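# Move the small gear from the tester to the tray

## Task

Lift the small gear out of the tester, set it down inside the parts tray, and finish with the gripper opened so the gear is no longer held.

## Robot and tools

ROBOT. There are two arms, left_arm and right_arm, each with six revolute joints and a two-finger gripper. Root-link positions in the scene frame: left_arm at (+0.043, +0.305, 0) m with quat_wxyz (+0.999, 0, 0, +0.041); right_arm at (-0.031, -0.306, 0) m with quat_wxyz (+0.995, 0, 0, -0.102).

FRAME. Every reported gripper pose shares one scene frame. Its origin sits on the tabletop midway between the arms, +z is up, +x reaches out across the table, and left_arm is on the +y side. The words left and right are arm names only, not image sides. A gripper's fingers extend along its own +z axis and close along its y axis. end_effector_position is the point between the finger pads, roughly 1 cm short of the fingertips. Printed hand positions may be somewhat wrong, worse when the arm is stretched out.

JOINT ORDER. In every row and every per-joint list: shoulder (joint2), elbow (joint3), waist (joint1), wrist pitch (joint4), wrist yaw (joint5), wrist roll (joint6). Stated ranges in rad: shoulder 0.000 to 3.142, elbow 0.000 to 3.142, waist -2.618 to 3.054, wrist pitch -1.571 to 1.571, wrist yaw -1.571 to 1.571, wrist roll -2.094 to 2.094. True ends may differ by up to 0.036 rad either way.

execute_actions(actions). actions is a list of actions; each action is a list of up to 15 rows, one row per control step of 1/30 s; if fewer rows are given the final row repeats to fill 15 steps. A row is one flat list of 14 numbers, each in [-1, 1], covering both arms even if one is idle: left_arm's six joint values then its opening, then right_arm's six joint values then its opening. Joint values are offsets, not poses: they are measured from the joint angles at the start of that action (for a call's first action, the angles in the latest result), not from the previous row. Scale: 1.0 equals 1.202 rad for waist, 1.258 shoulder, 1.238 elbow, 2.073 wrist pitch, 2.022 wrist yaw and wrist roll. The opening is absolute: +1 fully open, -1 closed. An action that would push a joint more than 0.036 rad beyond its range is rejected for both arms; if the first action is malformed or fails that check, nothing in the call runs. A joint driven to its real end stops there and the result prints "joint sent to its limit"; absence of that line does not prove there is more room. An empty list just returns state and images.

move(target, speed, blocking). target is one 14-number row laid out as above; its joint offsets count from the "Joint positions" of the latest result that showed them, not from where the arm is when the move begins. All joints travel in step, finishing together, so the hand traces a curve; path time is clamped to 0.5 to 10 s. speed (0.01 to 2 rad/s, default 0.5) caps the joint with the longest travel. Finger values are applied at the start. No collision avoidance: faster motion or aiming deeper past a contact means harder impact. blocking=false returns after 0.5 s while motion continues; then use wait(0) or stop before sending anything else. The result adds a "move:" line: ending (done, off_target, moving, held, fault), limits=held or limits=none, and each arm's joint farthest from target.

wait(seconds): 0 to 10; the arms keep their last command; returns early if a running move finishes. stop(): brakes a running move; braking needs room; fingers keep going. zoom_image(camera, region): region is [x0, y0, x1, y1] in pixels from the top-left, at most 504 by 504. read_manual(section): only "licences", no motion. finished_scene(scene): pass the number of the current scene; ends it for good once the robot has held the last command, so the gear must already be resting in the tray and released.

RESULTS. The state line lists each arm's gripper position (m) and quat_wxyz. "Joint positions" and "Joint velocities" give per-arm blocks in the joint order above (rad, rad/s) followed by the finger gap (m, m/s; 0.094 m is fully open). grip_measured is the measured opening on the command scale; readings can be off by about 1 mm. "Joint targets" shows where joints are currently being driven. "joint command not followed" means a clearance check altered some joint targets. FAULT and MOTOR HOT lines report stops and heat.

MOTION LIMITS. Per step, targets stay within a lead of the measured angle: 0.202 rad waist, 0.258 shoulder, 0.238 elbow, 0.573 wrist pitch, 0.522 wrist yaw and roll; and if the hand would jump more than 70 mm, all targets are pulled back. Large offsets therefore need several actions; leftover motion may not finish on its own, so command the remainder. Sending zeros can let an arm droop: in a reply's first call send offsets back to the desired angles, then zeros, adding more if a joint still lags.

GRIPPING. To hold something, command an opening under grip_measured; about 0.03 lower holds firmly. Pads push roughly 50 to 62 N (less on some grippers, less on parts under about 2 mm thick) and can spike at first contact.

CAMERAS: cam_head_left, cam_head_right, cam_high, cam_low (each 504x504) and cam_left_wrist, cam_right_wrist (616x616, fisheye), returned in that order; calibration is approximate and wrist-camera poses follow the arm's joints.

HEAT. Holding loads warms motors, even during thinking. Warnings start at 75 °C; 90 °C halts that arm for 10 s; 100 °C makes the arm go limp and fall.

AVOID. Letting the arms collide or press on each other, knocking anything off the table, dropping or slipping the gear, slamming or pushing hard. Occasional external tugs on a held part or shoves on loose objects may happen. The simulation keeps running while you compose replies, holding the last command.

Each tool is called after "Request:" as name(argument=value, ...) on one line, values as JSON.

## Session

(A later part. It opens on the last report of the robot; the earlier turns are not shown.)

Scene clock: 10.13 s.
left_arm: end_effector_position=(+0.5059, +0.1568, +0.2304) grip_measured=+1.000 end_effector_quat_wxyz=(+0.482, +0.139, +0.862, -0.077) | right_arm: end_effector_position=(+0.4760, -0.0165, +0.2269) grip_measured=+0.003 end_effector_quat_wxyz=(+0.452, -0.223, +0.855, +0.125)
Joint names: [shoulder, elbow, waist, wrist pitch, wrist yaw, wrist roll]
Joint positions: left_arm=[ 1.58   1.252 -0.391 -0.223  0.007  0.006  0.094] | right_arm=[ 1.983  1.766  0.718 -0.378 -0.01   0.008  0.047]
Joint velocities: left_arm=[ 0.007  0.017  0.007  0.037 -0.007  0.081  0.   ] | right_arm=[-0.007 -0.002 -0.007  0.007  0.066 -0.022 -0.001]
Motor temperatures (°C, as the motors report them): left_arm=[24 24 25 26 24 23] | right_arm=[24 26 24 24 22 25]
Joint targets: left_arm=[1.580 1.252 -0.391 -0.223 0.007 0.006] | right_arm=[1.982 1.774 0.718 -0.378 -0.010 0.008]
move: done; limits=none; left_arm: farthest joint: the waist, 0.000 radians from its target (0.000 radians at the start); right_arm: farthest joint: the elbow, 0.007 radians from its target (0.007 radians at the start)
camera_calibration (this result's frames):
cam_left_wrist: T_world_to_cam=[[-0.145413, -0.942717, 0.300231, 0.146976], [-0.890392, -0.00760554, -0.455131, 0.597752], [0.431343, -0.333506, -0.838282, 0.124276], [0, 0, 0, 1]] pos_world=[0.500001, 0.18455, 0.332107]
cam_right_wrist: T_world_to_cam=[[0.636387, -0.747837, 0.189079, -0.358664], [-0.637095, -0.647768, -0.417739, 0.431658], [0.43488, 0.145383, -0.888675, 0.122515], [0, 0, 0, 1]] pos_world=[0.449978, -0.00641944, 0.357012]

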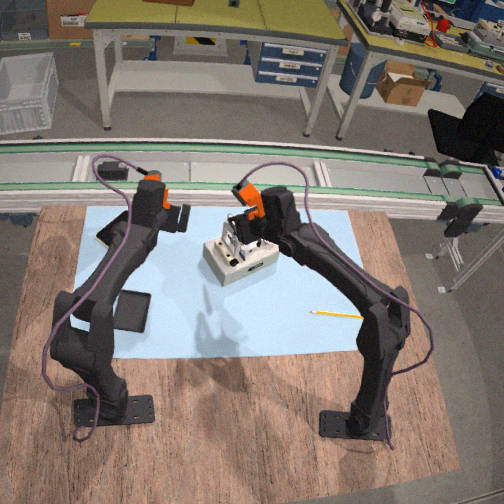

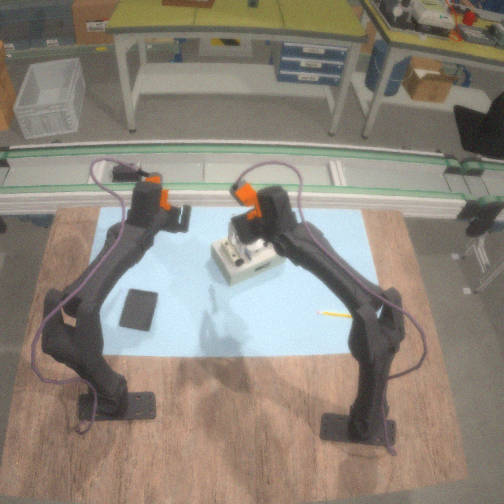

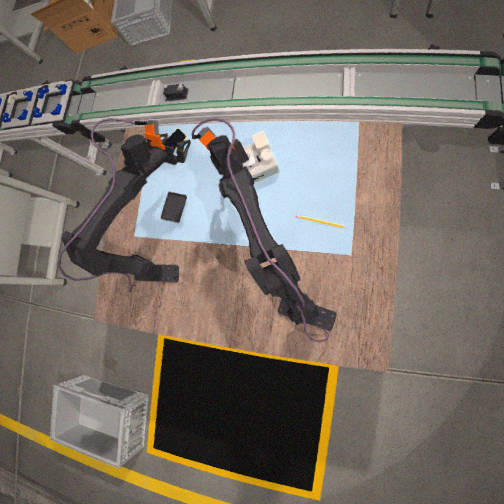

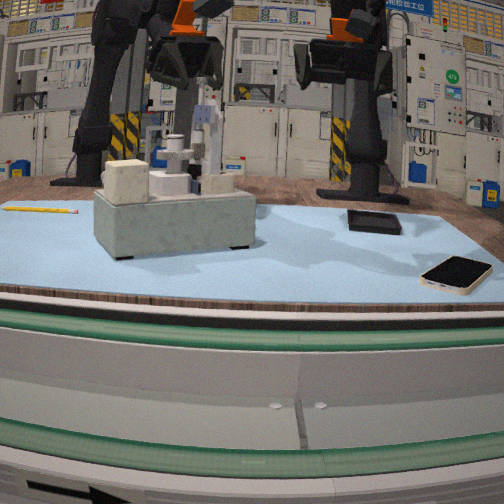

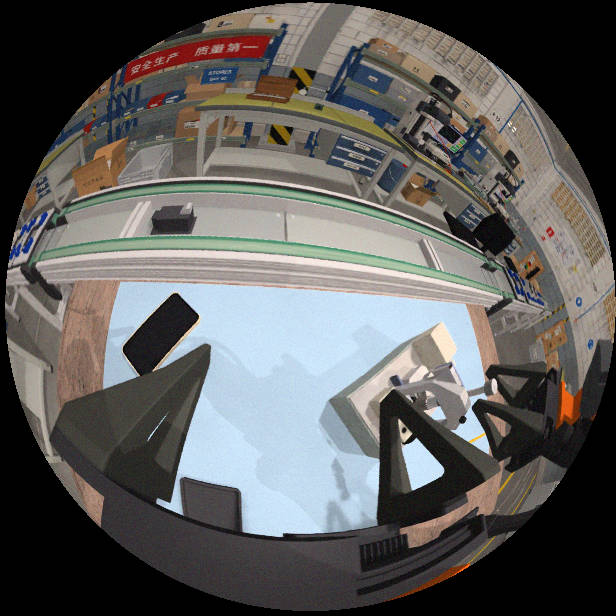

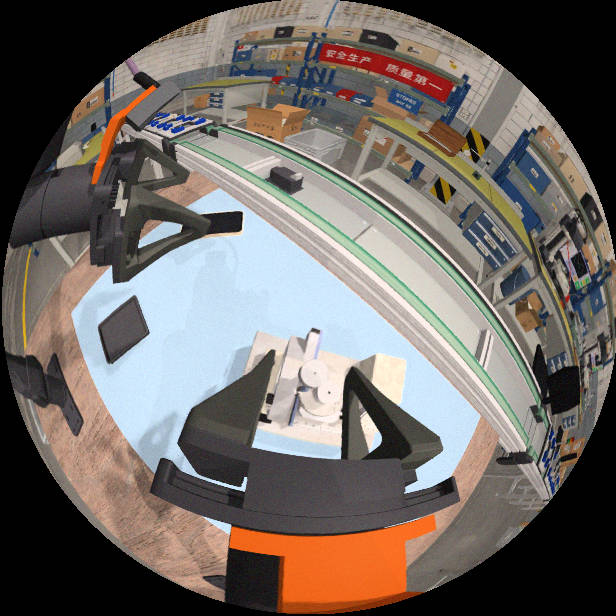

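Request:
move(target=[0,0,0,0,0,0,1,0.03,0.02,0,0,0,0,0.0], speed=0.1)

Request:
move(target=[0,0,0,0,0,0,1,0,0,0,0,0,0,-0.75])

Request:
zoom_image(camera="cam_low", region=[100, 20, 300, 220])

Request:
zoom_image(camera="cam_left_wrist", region=[330, 300, 610, 500])

Scene clock: 11.10 s.
left_arm: end_effector_position=(+0.5059, +0.1568, +0.2304) grip_measured=+1.000 end_effector_quat_wxyz=(+0.482, +0.139, +0.862, -0.077) | right_arm: end_effector_position=(+0.4792, -0.0147, +0.2048) grip_measured=+0.003 end_effector_quat_wxyz=(+0.435, -0.225, +0.863, +0.120)
Joint names: [shoulder, elbow, waist, wrist pitch, wrist yaw, wrist roll]
Joint positions: left_arm=[ 1.58   1.252 -0.391 -0.223  0.007  0.006  0.094] | right_arm=[ 2.022  1.766  0.718 -0.378 -0.01   0.008  0.047]
Joint velocities: left_arm=[-0.022 -0.002 -0.002 -0.051  0.066  0.022  0.   ] | right_arm=[ 0.002  0.007  0.007 -0.007  0.066  0.037  0.001]
Motor temperatures (°C, as the motors report them): left_arm=[24 24 25 26 24 23] | right_arm=[25 26 24 24 22 25]
Joint targets: left_arm=[1.580 1.252 -0.391 -0.223 0.007 0.006] | right_arm=[2.021 1.791 0.718 -0.378 -0.010 0.008]
move: off_target (right_arm); limits=none; left_arm: farthest joint: the waist, 0.000 radians from its target (0.000 radians at the start); right_arm: farthest joint: the elbow, 0.025 radians from its target (0.025 radians at the start)
camera_calibration (this result's frames):
cam_left_wrist: T_world_to_cam=[[-0.145413, -0.942717, 0.300231, 0.146976], [-0.890392, -0.00760554, -0.455131, 0.597752], [0.431343, -0.333506, -0.838282, 0.124276], [0, 0, 0, 1]] pos_world=[0.500001, 0.18455, 0.332107]
cam_right_wrist: T_world_to_cam=[[0.642732, -0.744261, 0.181582, -0.356637], [-0.650803, -0.655496, -0.38312, 0.425046], [0.404168, 0.128069, -0.905675, 0.119154], [0, 0, 0, 1]] pos_world=[0.457684, -0.00207497, 0.335518]

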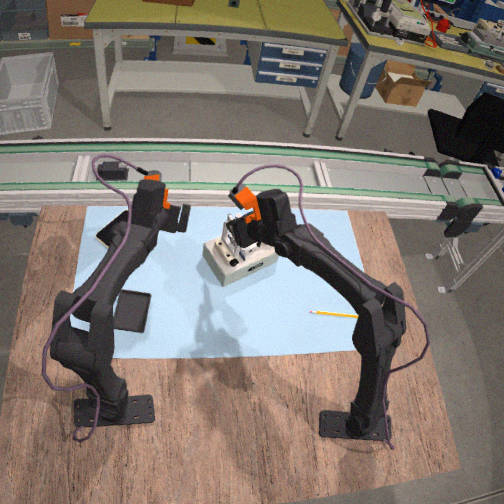

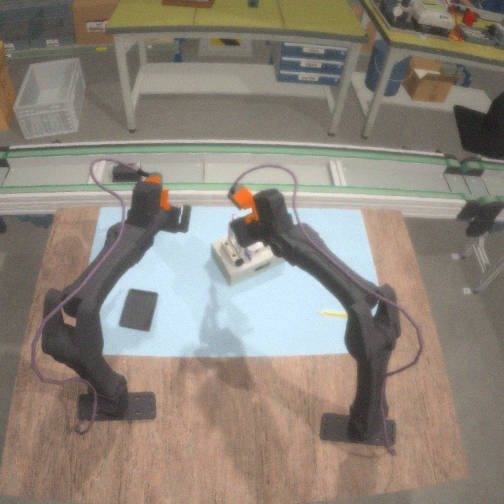

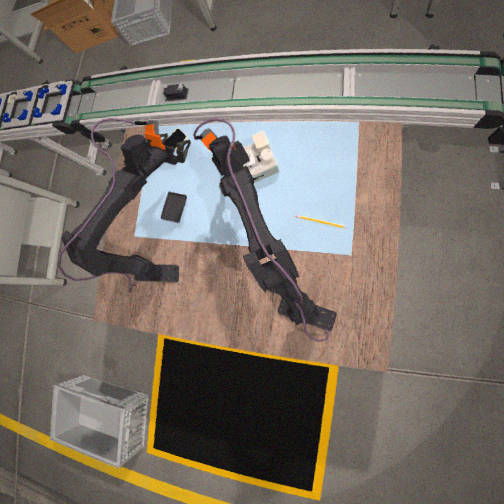

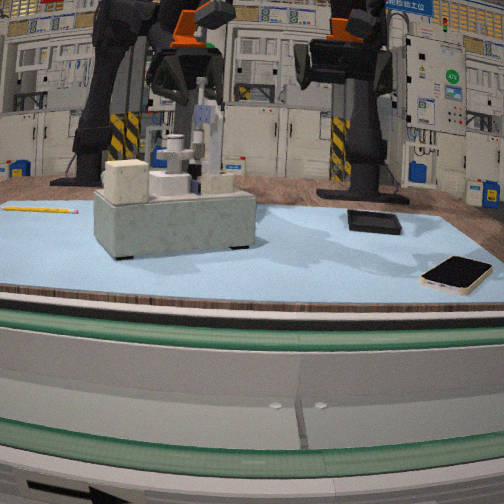

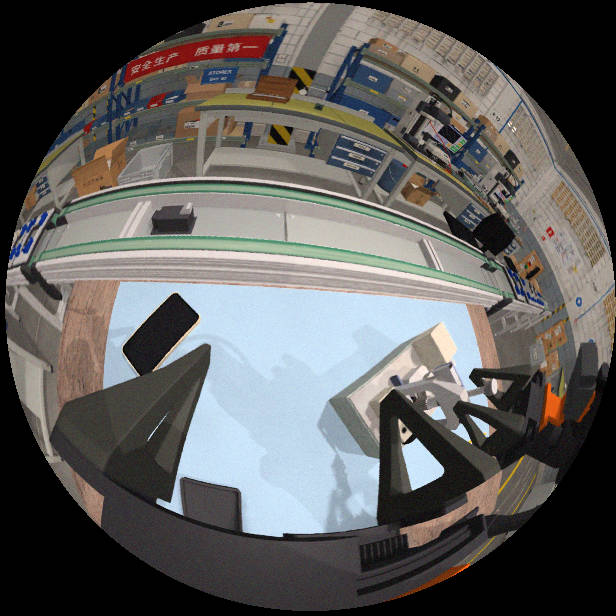

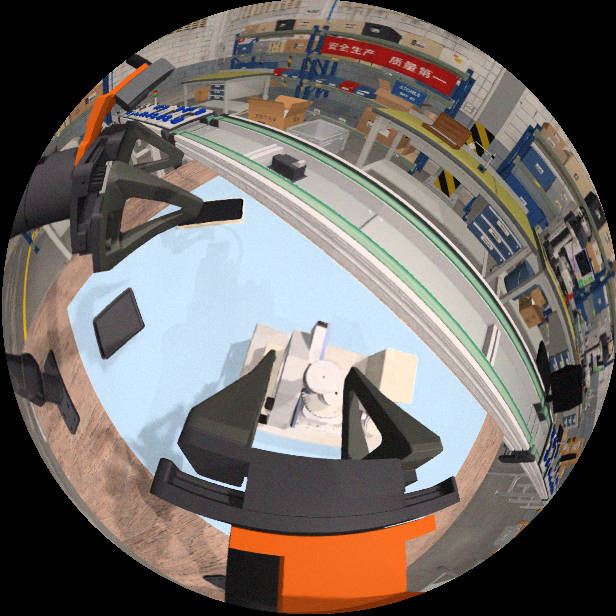

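Scene clock: 11.60 s.
left_arm: end_effector_position=(+0.5059, +0.1568, +0.2304) grip_measured=+1.000 end_effector_quat_wxyz=(+0.482, +0.139, +0.862, -0.077) | right_arm: end_effector_position=(+0.4769, -0.0103, +0.2043) grip_measured=-0.552 end_effector_quat_wxyz=(+0.432, -0.221, +0.865, +0.130)
Joint names: [shoulder, elbow, waist, wrist pitch, wrist yaw, wrist roll]
Joint positions: left_arm=[ 1.58   1.252 -0.391 -0.223  0.007  0.006  0.094] | right_arm=[ 2.023  1.766  0.724 -0.378 -0.019  0.028  0.021]
Joint velocities: left_arm=[-0.002  0.007  0.017 -0.081  0.007 -0.007  0.   ] | right_arm=[ 0.017 -0.007 -0.007 -0.037  0.007 -0.022 -0.   ]
Motor temperatures (°C, as the motors report them): left_arm=[24 24 25 26 24 23] | right_arm=[25 26 24 24 22 25]
Joint targets: left_arm=[1.580 1.252 -0.391 -0.223 0.007 0.006] | right_arm=[2.022 1.766 0.718 -0.378 -0.010 0.008]
move: done; limits=none; left_arm: farthest joint: the waist, 0.000 radians from its target (0.000 radians at the start); right_arm: farthest joint: the wrist roll, 0.020 radians from its target (0.000 radians at the start)
camera_calibration (this result's frames):
cam_left_wrist: T_world_to_cam=[[-0.145413, -0.942717, 0.300231, 0.146976], [-0.890392, -0.00760554, -0.455131, 0.597752], [0.431343, -0.333506, -0.838282, 0.124276], [0, 0, 0, 1]] pos_world=[0.500001, 0.18455, 0.332107]
cam_right_wrist: T_world_to_cam=[[0.645242, -0.746886, 0.160696, -0.348787], [-0.654593, -0.648944, -0.387789, 0.429069], [0.393917, 0.145028, -0.907632, 0.124542], [0, 0, 0, 1]] pos_world=[0.456858, -0.000125191, 0.335475]

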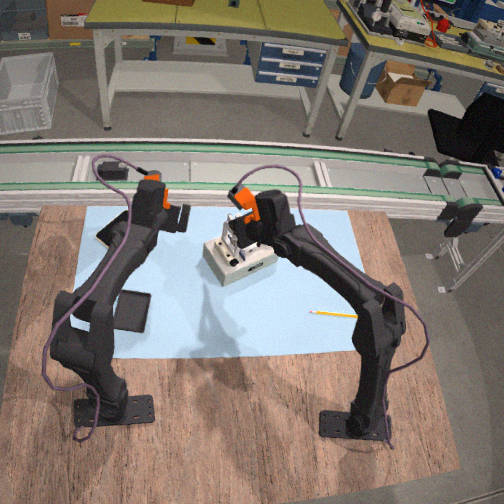

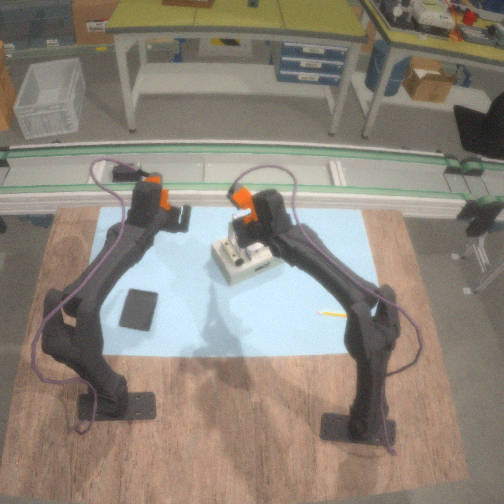

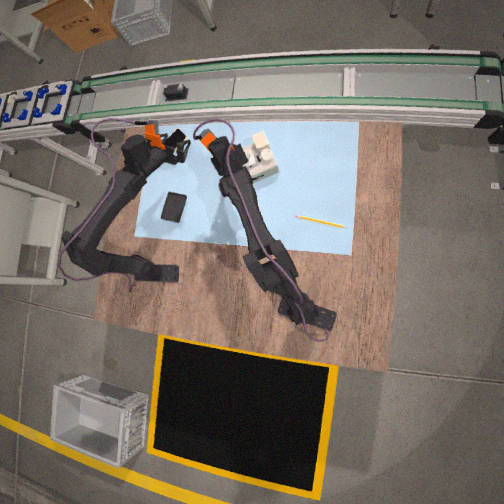

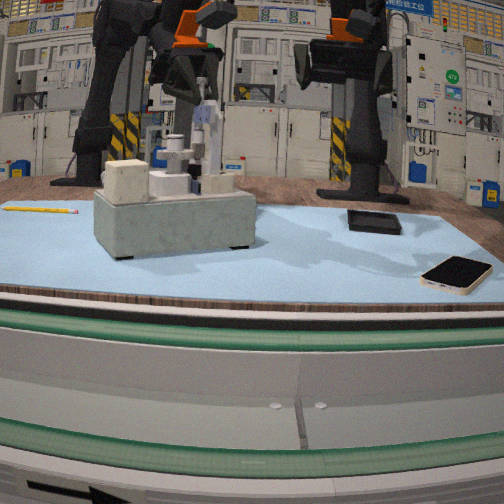

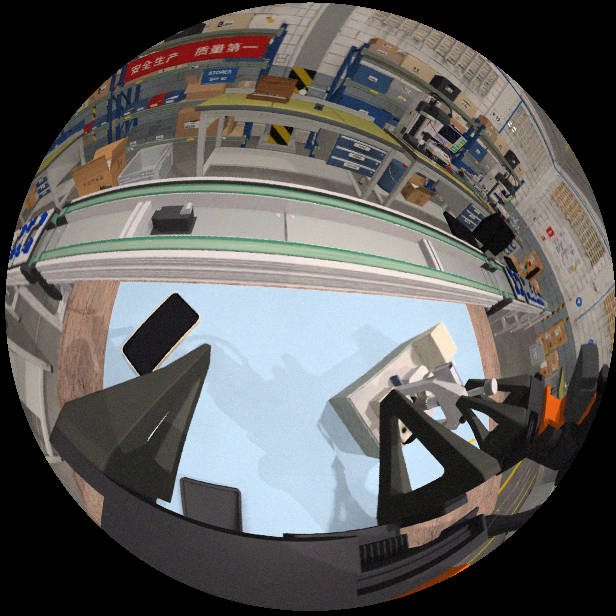

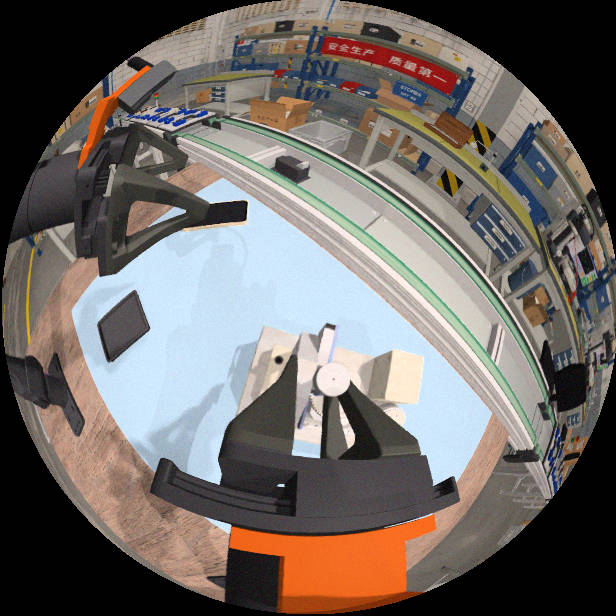

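Region (100, 20, 300, 220) of cam_low's 504x504 image, scaled by 2.520, with more detail than that image has.

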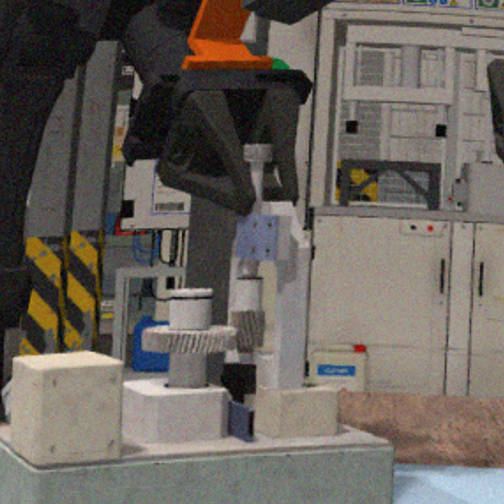

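Region (330, 300, 610, 500) of cam_left_wrist's 616x616 image, scaled by 1.800, with more detail than that image has; it fills the top 360 rows of this view, and the rest is white.

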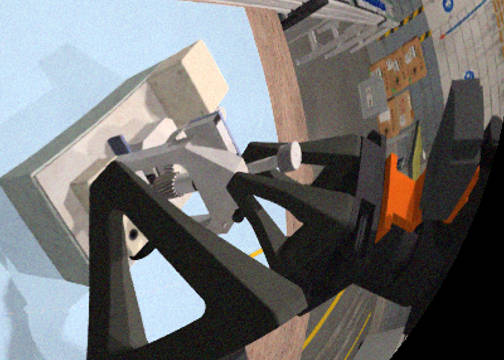

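Request:
move(target=[0,0,0,0,0,0,1,0.02,0.065,-0.02,0,0,0,-0.3], speed=0.08)

Request:
move(target=[0,0,0,0,0,0,1,0,0.02,0,0,0,0,-0.8])

Request:
zoom_image(camera="cam_low", region=[100, 20, 300, 220])

Scene clock: 13.17 s.
left_arm: end_effector_position=(+0.5059, +0.1568, +0.2304) grip_measured=+1.000 end_effector_quat_wxyz=(+0.482, +0.139, +0.862, -0.077) | right_arm: end_effector_position=(+0.4892, -0.0131, +0.2157) grip_measured=-0.303 end_effector_quat_wxyz=(+0.446, -0.213, +0.860, +0.130)
Joint names: [shoulder, elbow, waist, wrist pitch, wrist yaw, wrist roll]
Joint positions: left_arm=[ 1.58   1.252 -0.391 -0.223  0.007  0.006  0.094] | right_arm=[ 2.044  1.817  0.71  -0.378 -0.018  0.029  0.033]
Joint velocities: left_arm=[-0.002  0.002 -0.002  0.022  0.022  0.051  0.   ] | right_arm=[-0.002 -0.012  0.017  0.051 -0.022  0.051  0.001]
Motor temperatures (°C, as the motors report them): left_arm=[24 25 25 27 24 23] | right_arm=[25 26 24 25 22 25]
Joint targets: left_arm=[1.580 1.252 -0.391 -0.223 0.007 0.006] | right_arm=[2.048 1.847 0.700 -0.378 -0.019 0.028]
move: off_target (right_arm); limits=none; left_arm: farthest joint: the waist, 0.000 radians from its target (0.000 radians at the start); right_arm: farthest joint: the elbow, 0.029 radians from its target (0.080 radians at the start)
camera_calibration (this result's frames):
cam_left_wrist: T_world_to_cam=[[-0.145413, -0.942717, 0.300231, 0.146976], [-0.890392, -0.00760554, -0.455131, 0.597752], [0.431343, -0.333506, -0.838282, 0.124276], [0, 0, 0, 1]] pos_world=[0.500001, 0.18455, 0.332107]
cam_right_wrist: T_world_to_cam=[[0.629791, -0.758832, 0.165941, -0.354323], [-0.653667, -0.633157, -0.414525, 0.445192], [0.419622, 0.152594, -0.894781, 0.115195], [0, 0, 0, 1]] pos_world=[0.465819, -0.00457282, 0.346414]

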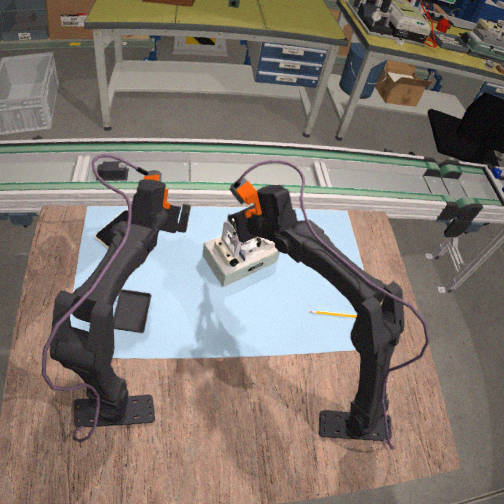

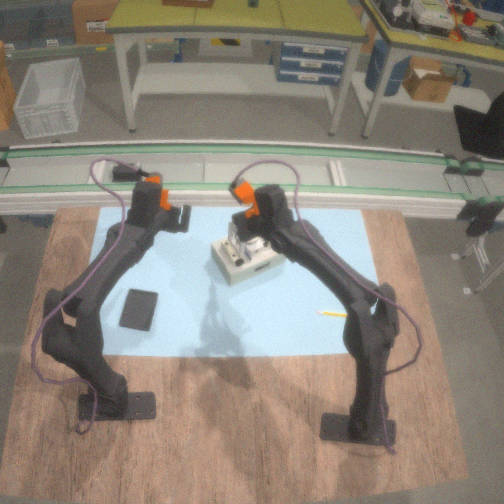

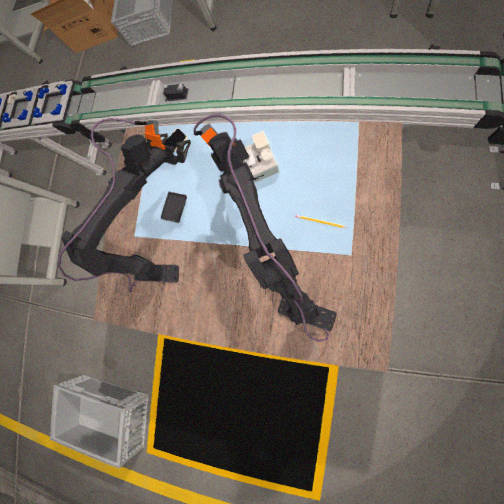

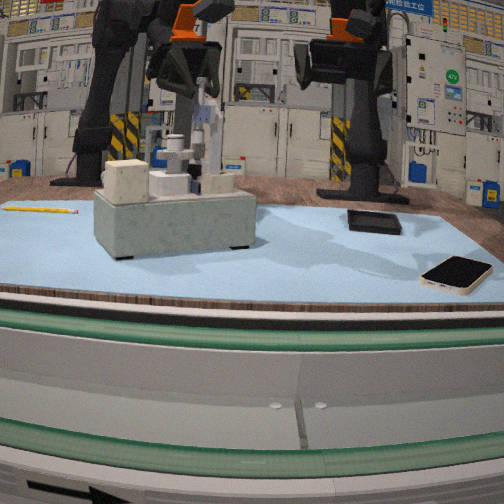

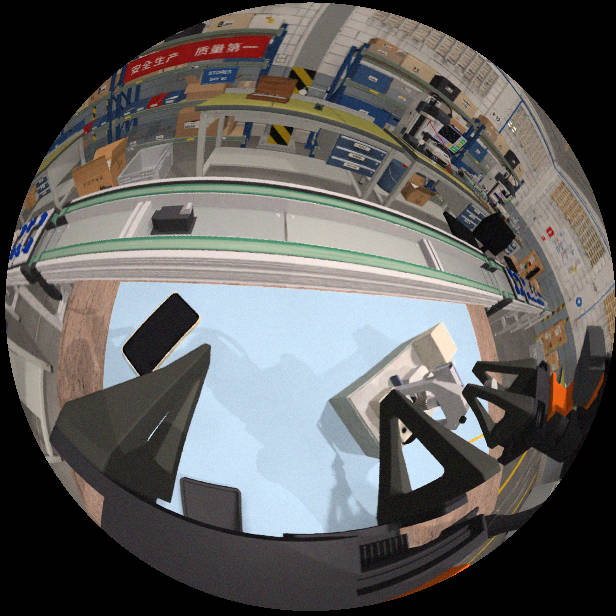

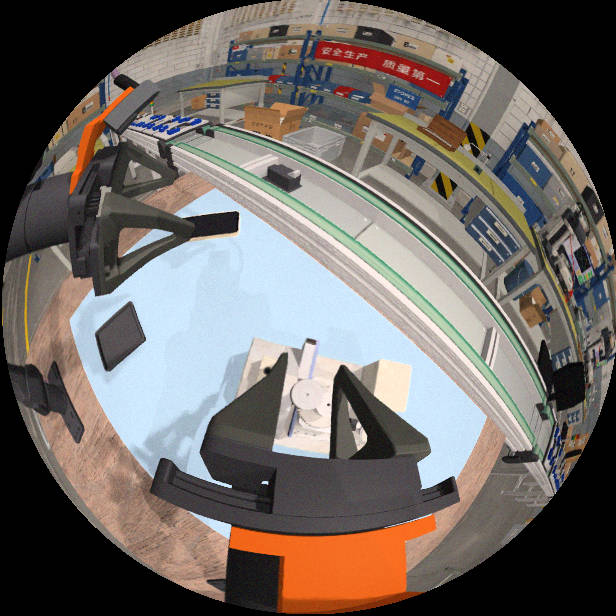

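Scene clock: 13.87 s.
left_arm: end_effector_position=(+0.5059, +0.1568, +0.2304) grip_measured=+1.000 end_effector_quat_wxyz=(+0.482, +0.139, +0.862, -0.077) | right_arm: end_effector_position=(+0.4872, -0.0093, +0.2160) grip_measured=-0.761 end_effector_quat_wxyz=(+0.445, -0.217, +0.858, +0.135)
Joint names: [shoulder, elbow, waist, wrist pitch, wrist yaw, wrist roll]
Joint positions: left_arm=[ 1.58   1.252 -0.391 -0.223  0.007  0.006  0.094] | right_arm=[ 2.044  1.817  0.715 -0.377 -0.026  0.029  0.011]
Joint velocities: left_arm=[ 0.002 -0.017 -0.027 -0.022 -0.066 -0.022  0.   ] | right_arm=[-0.002  0.002  0.007 -0.066 -0.066  0.007  0.   ]
Motor temperatures (°C, as the motors report them): left_arm=[24 25 25 27 24 23] | right_arm=[26 26 24 25 22 25]
Joint targets: left_arm=[1.580 1.252 -0.391 -0.223 0.007 0.006] | right_arm=[2.044 1.842 0.710 -0.378 -0.018 0.029]
move: off_target (right_arm); limits=none; left_arm: farthest joint: the waist, 0.000 radians from its target (0.000 radians at the start); right_arm: farthest joint: the elbow, 0.024 radians from its target (0.024 radians at the start)
camera_calibration (this result's frames):
cam_left_wrist: T_world_to_cam=[[-0.145413, -0.942717, 0.300231, 0.146976], [-0.890392, -0.00760554, -0.455131, 0.597752], [0.431343, -0.333506, -0.838282, 0.124276], [0, 0, 0, 1]] pos_world=[0.500001, 0.18455, 0.332107]
cam_right_wrist: T_world_to_cam=[[0.638157, -0.752618, 0.162239, -0.353505], [-0.646998, -0.638458, -0.41685, 0.443682], [0.417312, 0.161048, -0.894379, 0.116831], [0, 0, 0, 1]] pos_world=[0.463898, -0.00159695, 0.346793]

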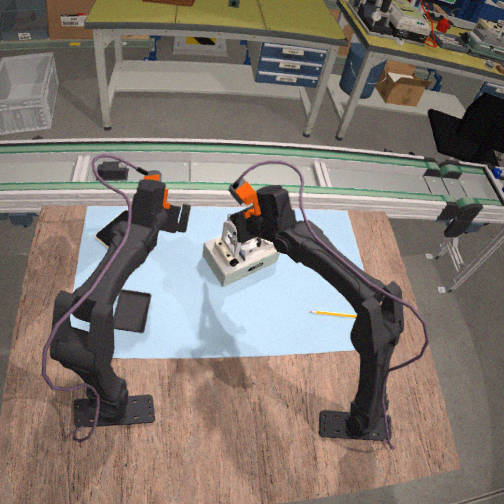

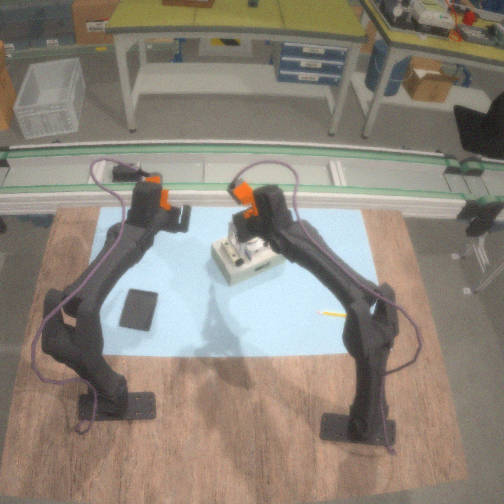

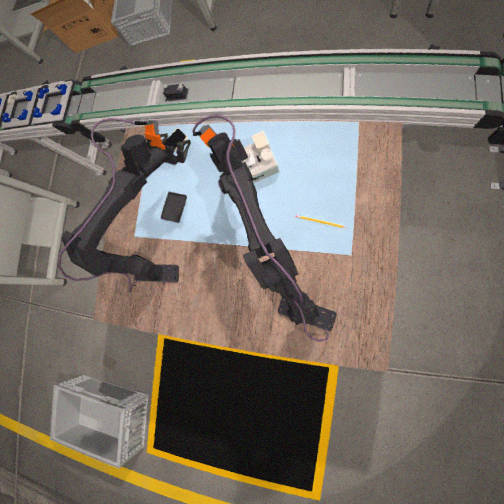

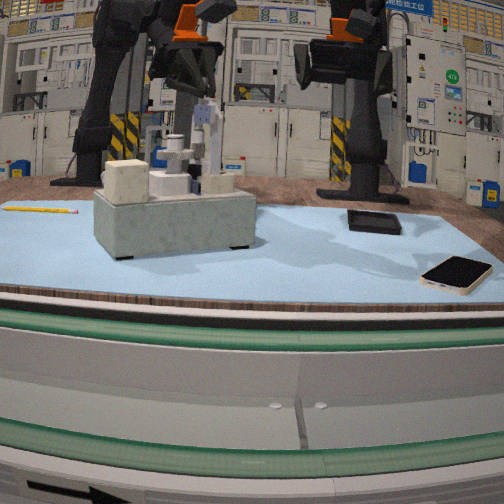

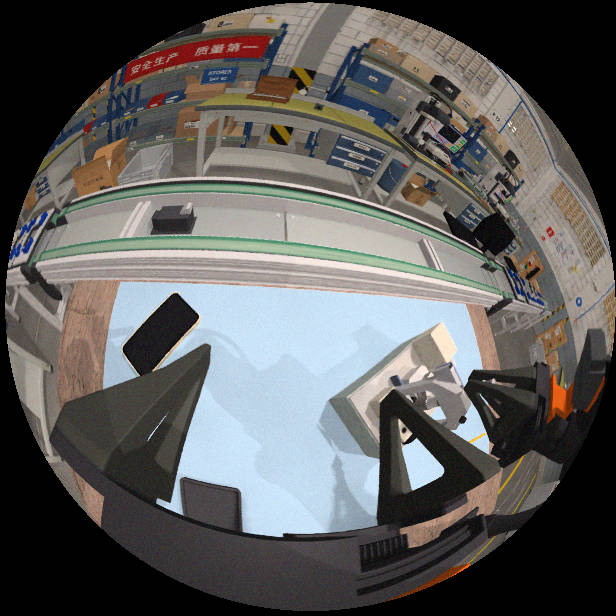

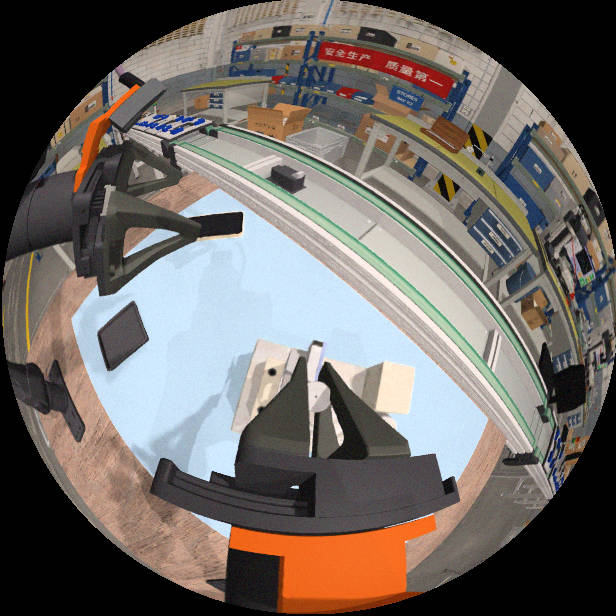

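Region (100, 20, 300, 220) of cam_low's 504x504 image, scaled by 2.520, with more detail than that image has.

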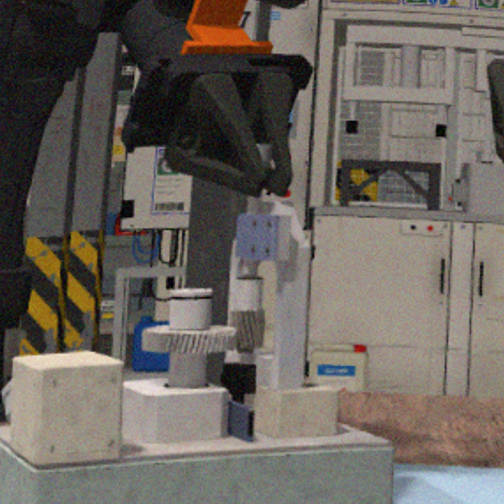

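Request:
move(target=[0,0,0,0,0,0,1,-0.03,0.04,0,0,0,0,-0.8], speed=0.06)

Request:
zoom_image(camera="cam_low", region=[100, 20, 300, 220])

Request:
zoom_image(camera="cam_left_wrist", region=[330, 300, 530, 480])

Scene clock: 15.07 s.
left_arm: end_effector_position=(+0.5059, +0.1568, +0.2304) grip_measured=+1.000 end_effector_quat_wxyz=(+0.482, +0.139, +0.862, -0.077) | right_arm: end_effector_position=(+0.4872, -0.0093, +0.2172) grip_measured=-0.761 end_effector_quat_wxyz=(+0.445, -0.217, +0.858, +0.135)
Joint names: [shoulder, elbow, waist, wrist pitch, wrist yaw, wrist roll]
Joint positions: left_arm=[ 1.58   1.252 -0.391 -0.223  0.007  0.006  0.094] | right_arm=[ 2.044  1.822  0.715 -0.382 -0.026  0.029  0.011]
Joint velocities: left_arm=[ 0.002  0.007 -0.002 -0.081 -0.051  0.066  0.   ] | right_arm=[ 0.007 -0.002  0.002  0.037  0.022 -0.022  0.   ]
Motor temperatures (°C, as the motors report them): left_arm=[24 25 25 27 24 23] | right_arm=[26 27 24 25 22 25]
Joint targets: left_arm=[1.580 1.252 -0.391 -0.223 0.007 0.006] | right_arm=[2.006 1.867 0.715 -0.377 -0.026 0.029]
move: off_target (right_arm); limits=none; left_arm: farthest joint: the waist, 0.000 radians from its target (0.000 radians at the start); right_arm: farthest joint: the elbow, 0.044 radians from its target (0.049 radians at the start)
camera_calibration (this result's frames):
cam_left_wrist: T_world_to_cam=[[-0.145413, -0.942717, 0.300231, 0.146976], [-0.890392, -0.00760554, -0.455131, 0.597752], [0.431343, -0.333506, -0.838282, 0.124276], [0, 0, 0, 1]] pos_world=[0.500001, 0.18455, 0.332107]
cam_right_wrist: T_world_to_cam=[[0.638211, -0.752588, 0.162166, -0.353691], [-0.647137, -0.638536, -0.416516, 0.444101], [0.417014, 0.160881, -0.894548, 0.118093], [0, 0, 0, 1]] pos_world=[0.463877, -0.00160864, 0.347972]

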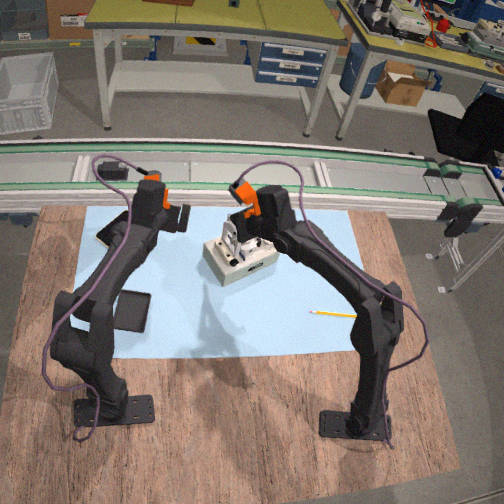

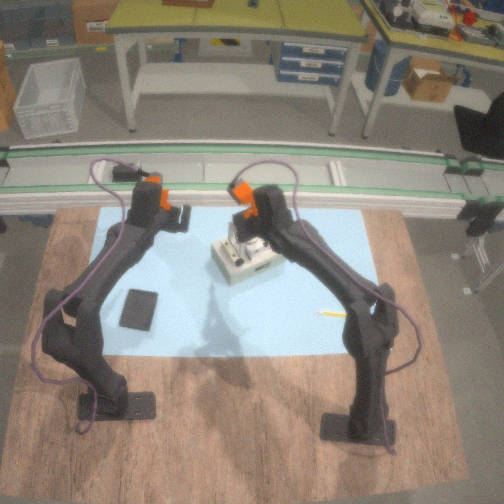

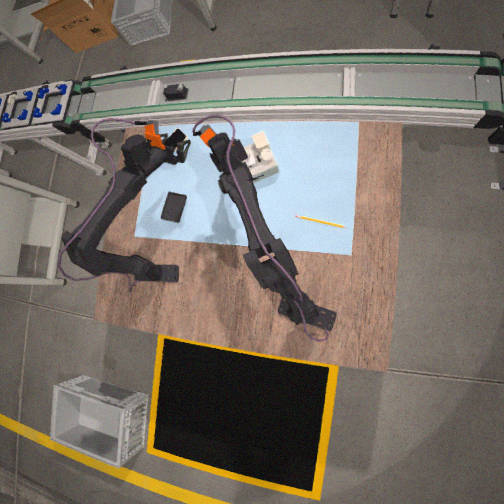

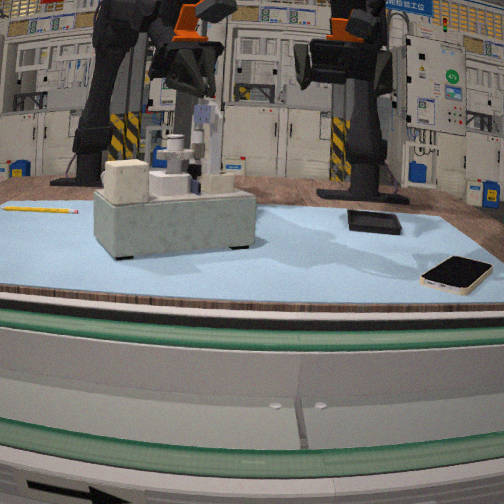

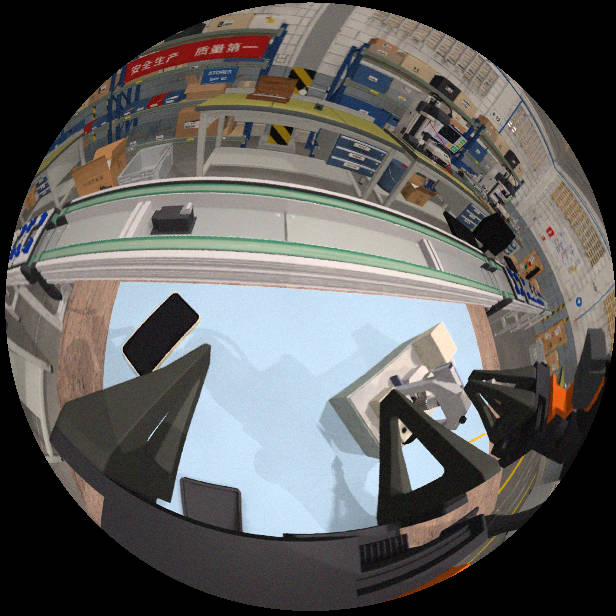

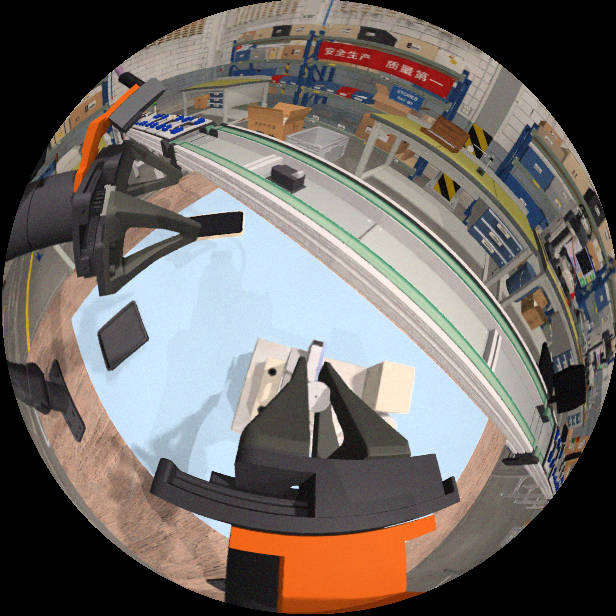

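Region (100, 20, 300, 220) of cam_low's 504x504 image, scaled by 2.520, with more detail than that image has.

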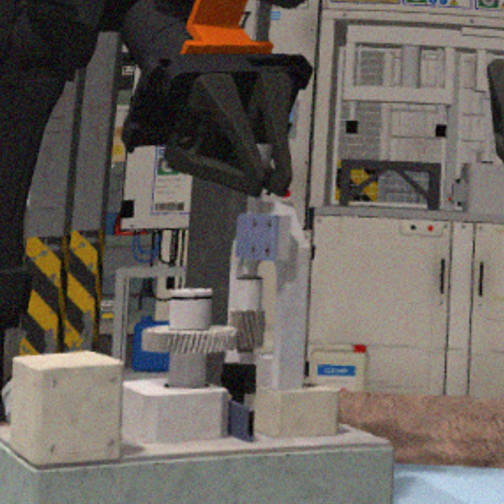

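Region (330, 300, 530, 480) of cam_left_wrist's 616x616 image, scaled by 2.520, with more detail than that image has; it fills the top 454 rows of this view, and the rest is white.

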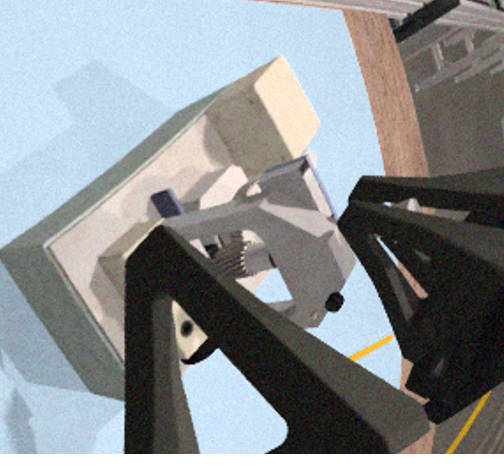

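Request:
move(target=[0,0,0,0,0,0,1,-0.07,0.09,0,0,0,0,-0.8], speed=0.06)

Request:
zoom_image(camera="cam_low", region=[100, 20, 300, 220])

Scene clock: 17.27 s.
left_arm: end_effector_position=(+0.5059, +0.1568, +0.2304) grip_measured=+1.000 end_effector_quat_wxyz=(+0.482, +0.139, +0.862, -0.077) | right_arm: end_effector_position=(+0.4871, -0.0094, +0.2271) grip_measured=-0.761 end_effector_quat_wxyz=(+0.445, -0.217, +0.859, +0.134)
Joint names: [shoulder, elbow, waist, wrist pitch, wrist yaw, wrist roll]
Joint positions: left_arm=[ 1.58   1.252 -0.391 -0.223  0.007  0.006  0.094] | right_arm=[ 2.046  1.866  0.715 -0.425 -0.026  0.029  0.011]
Joint velocities: left_arm=[-0.012 -0.002 -0.017 -0.007 -0.007 -0.007  0.   ] | right_arm=[-0.017 -0.007 -0.002  0.022 -0.037 -0.037 -0.   ]
Motor temperatures (°C, as the motors report them): left_arm=[24 25 25 27 24 23] | right_arm=[28 27 24 25 22 25]
Joint targets: left_arm=[1.580 1.252 -0.391 -0.223 0.007 0.006] | right_arm=[1.967 1.926 0.715 -0.387 -0.025 0.029]
move: off_target (right_arm); limits=none; left_arm: farthest joint: the waist, 0.000 radians from its target (0.000 radians at the start); right_arm: farthest joint: the shoulder, 0.090 radians from its target (0.088 radians at the start)
camera_calibration (this result's frames):
cam_left_wrist: T_world_to_cam=[[-0.145413, -0.942717, 0.300231, 0.146976], [-0.890392, -0.00760554, -0.455131, 0.597752], [0.431343, -0.333506, -0.838282, 0.124276], [0, 0, 0, 1]] pos_world=[0.500001, 0.18455, 0.332107]
cam_right_wrist: T_world_to_cam=[[0.638427, -0.752468, 0.161877, -0.355317], [-0.647691, -0.638846, -0.415178, 0.448105], [0.415822, 0.160215, -0.895222, 0.127709], [0, 0, 0, 1]] pos_world=[0.463973, -0.00155497, 0.357889]

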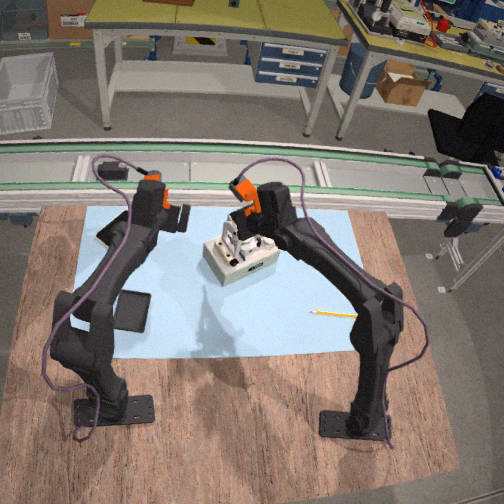

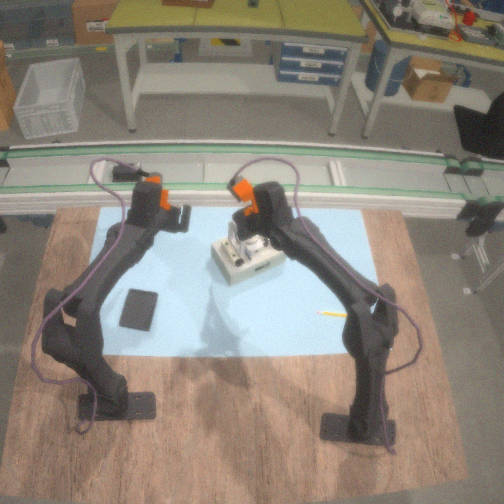

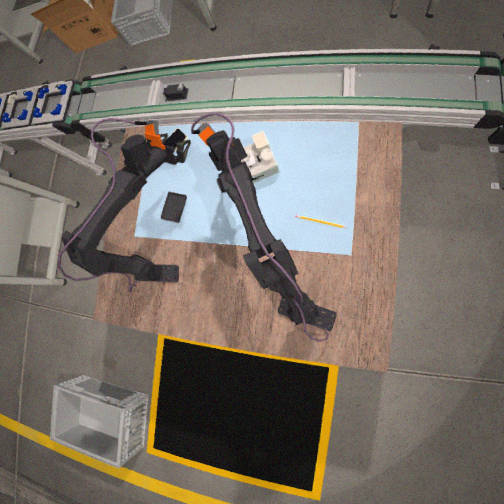

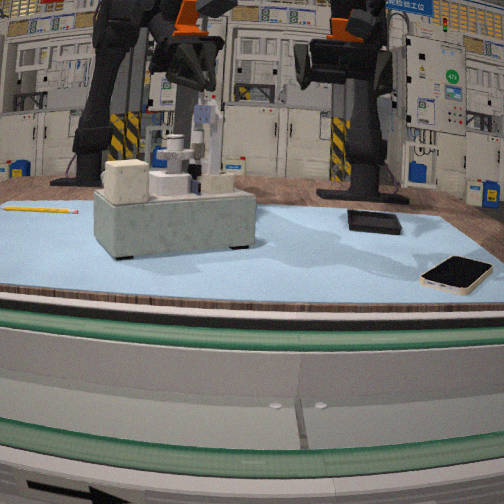

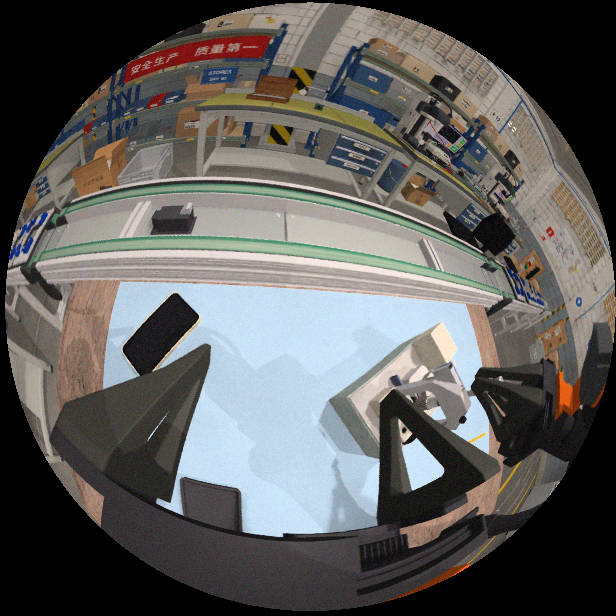

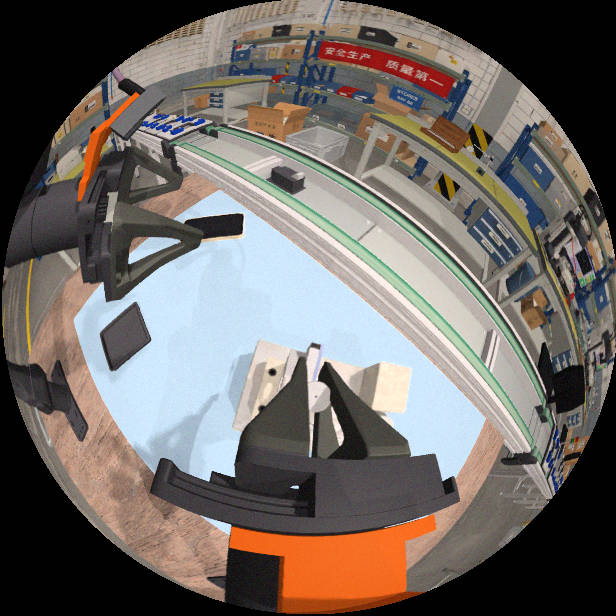

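Region (100, 20, 300, 220) of cam_low's 504x504 image, scaled by 2.520, with more detail than that image has.

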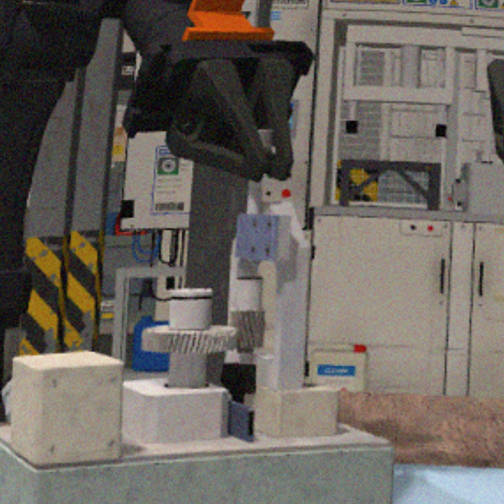

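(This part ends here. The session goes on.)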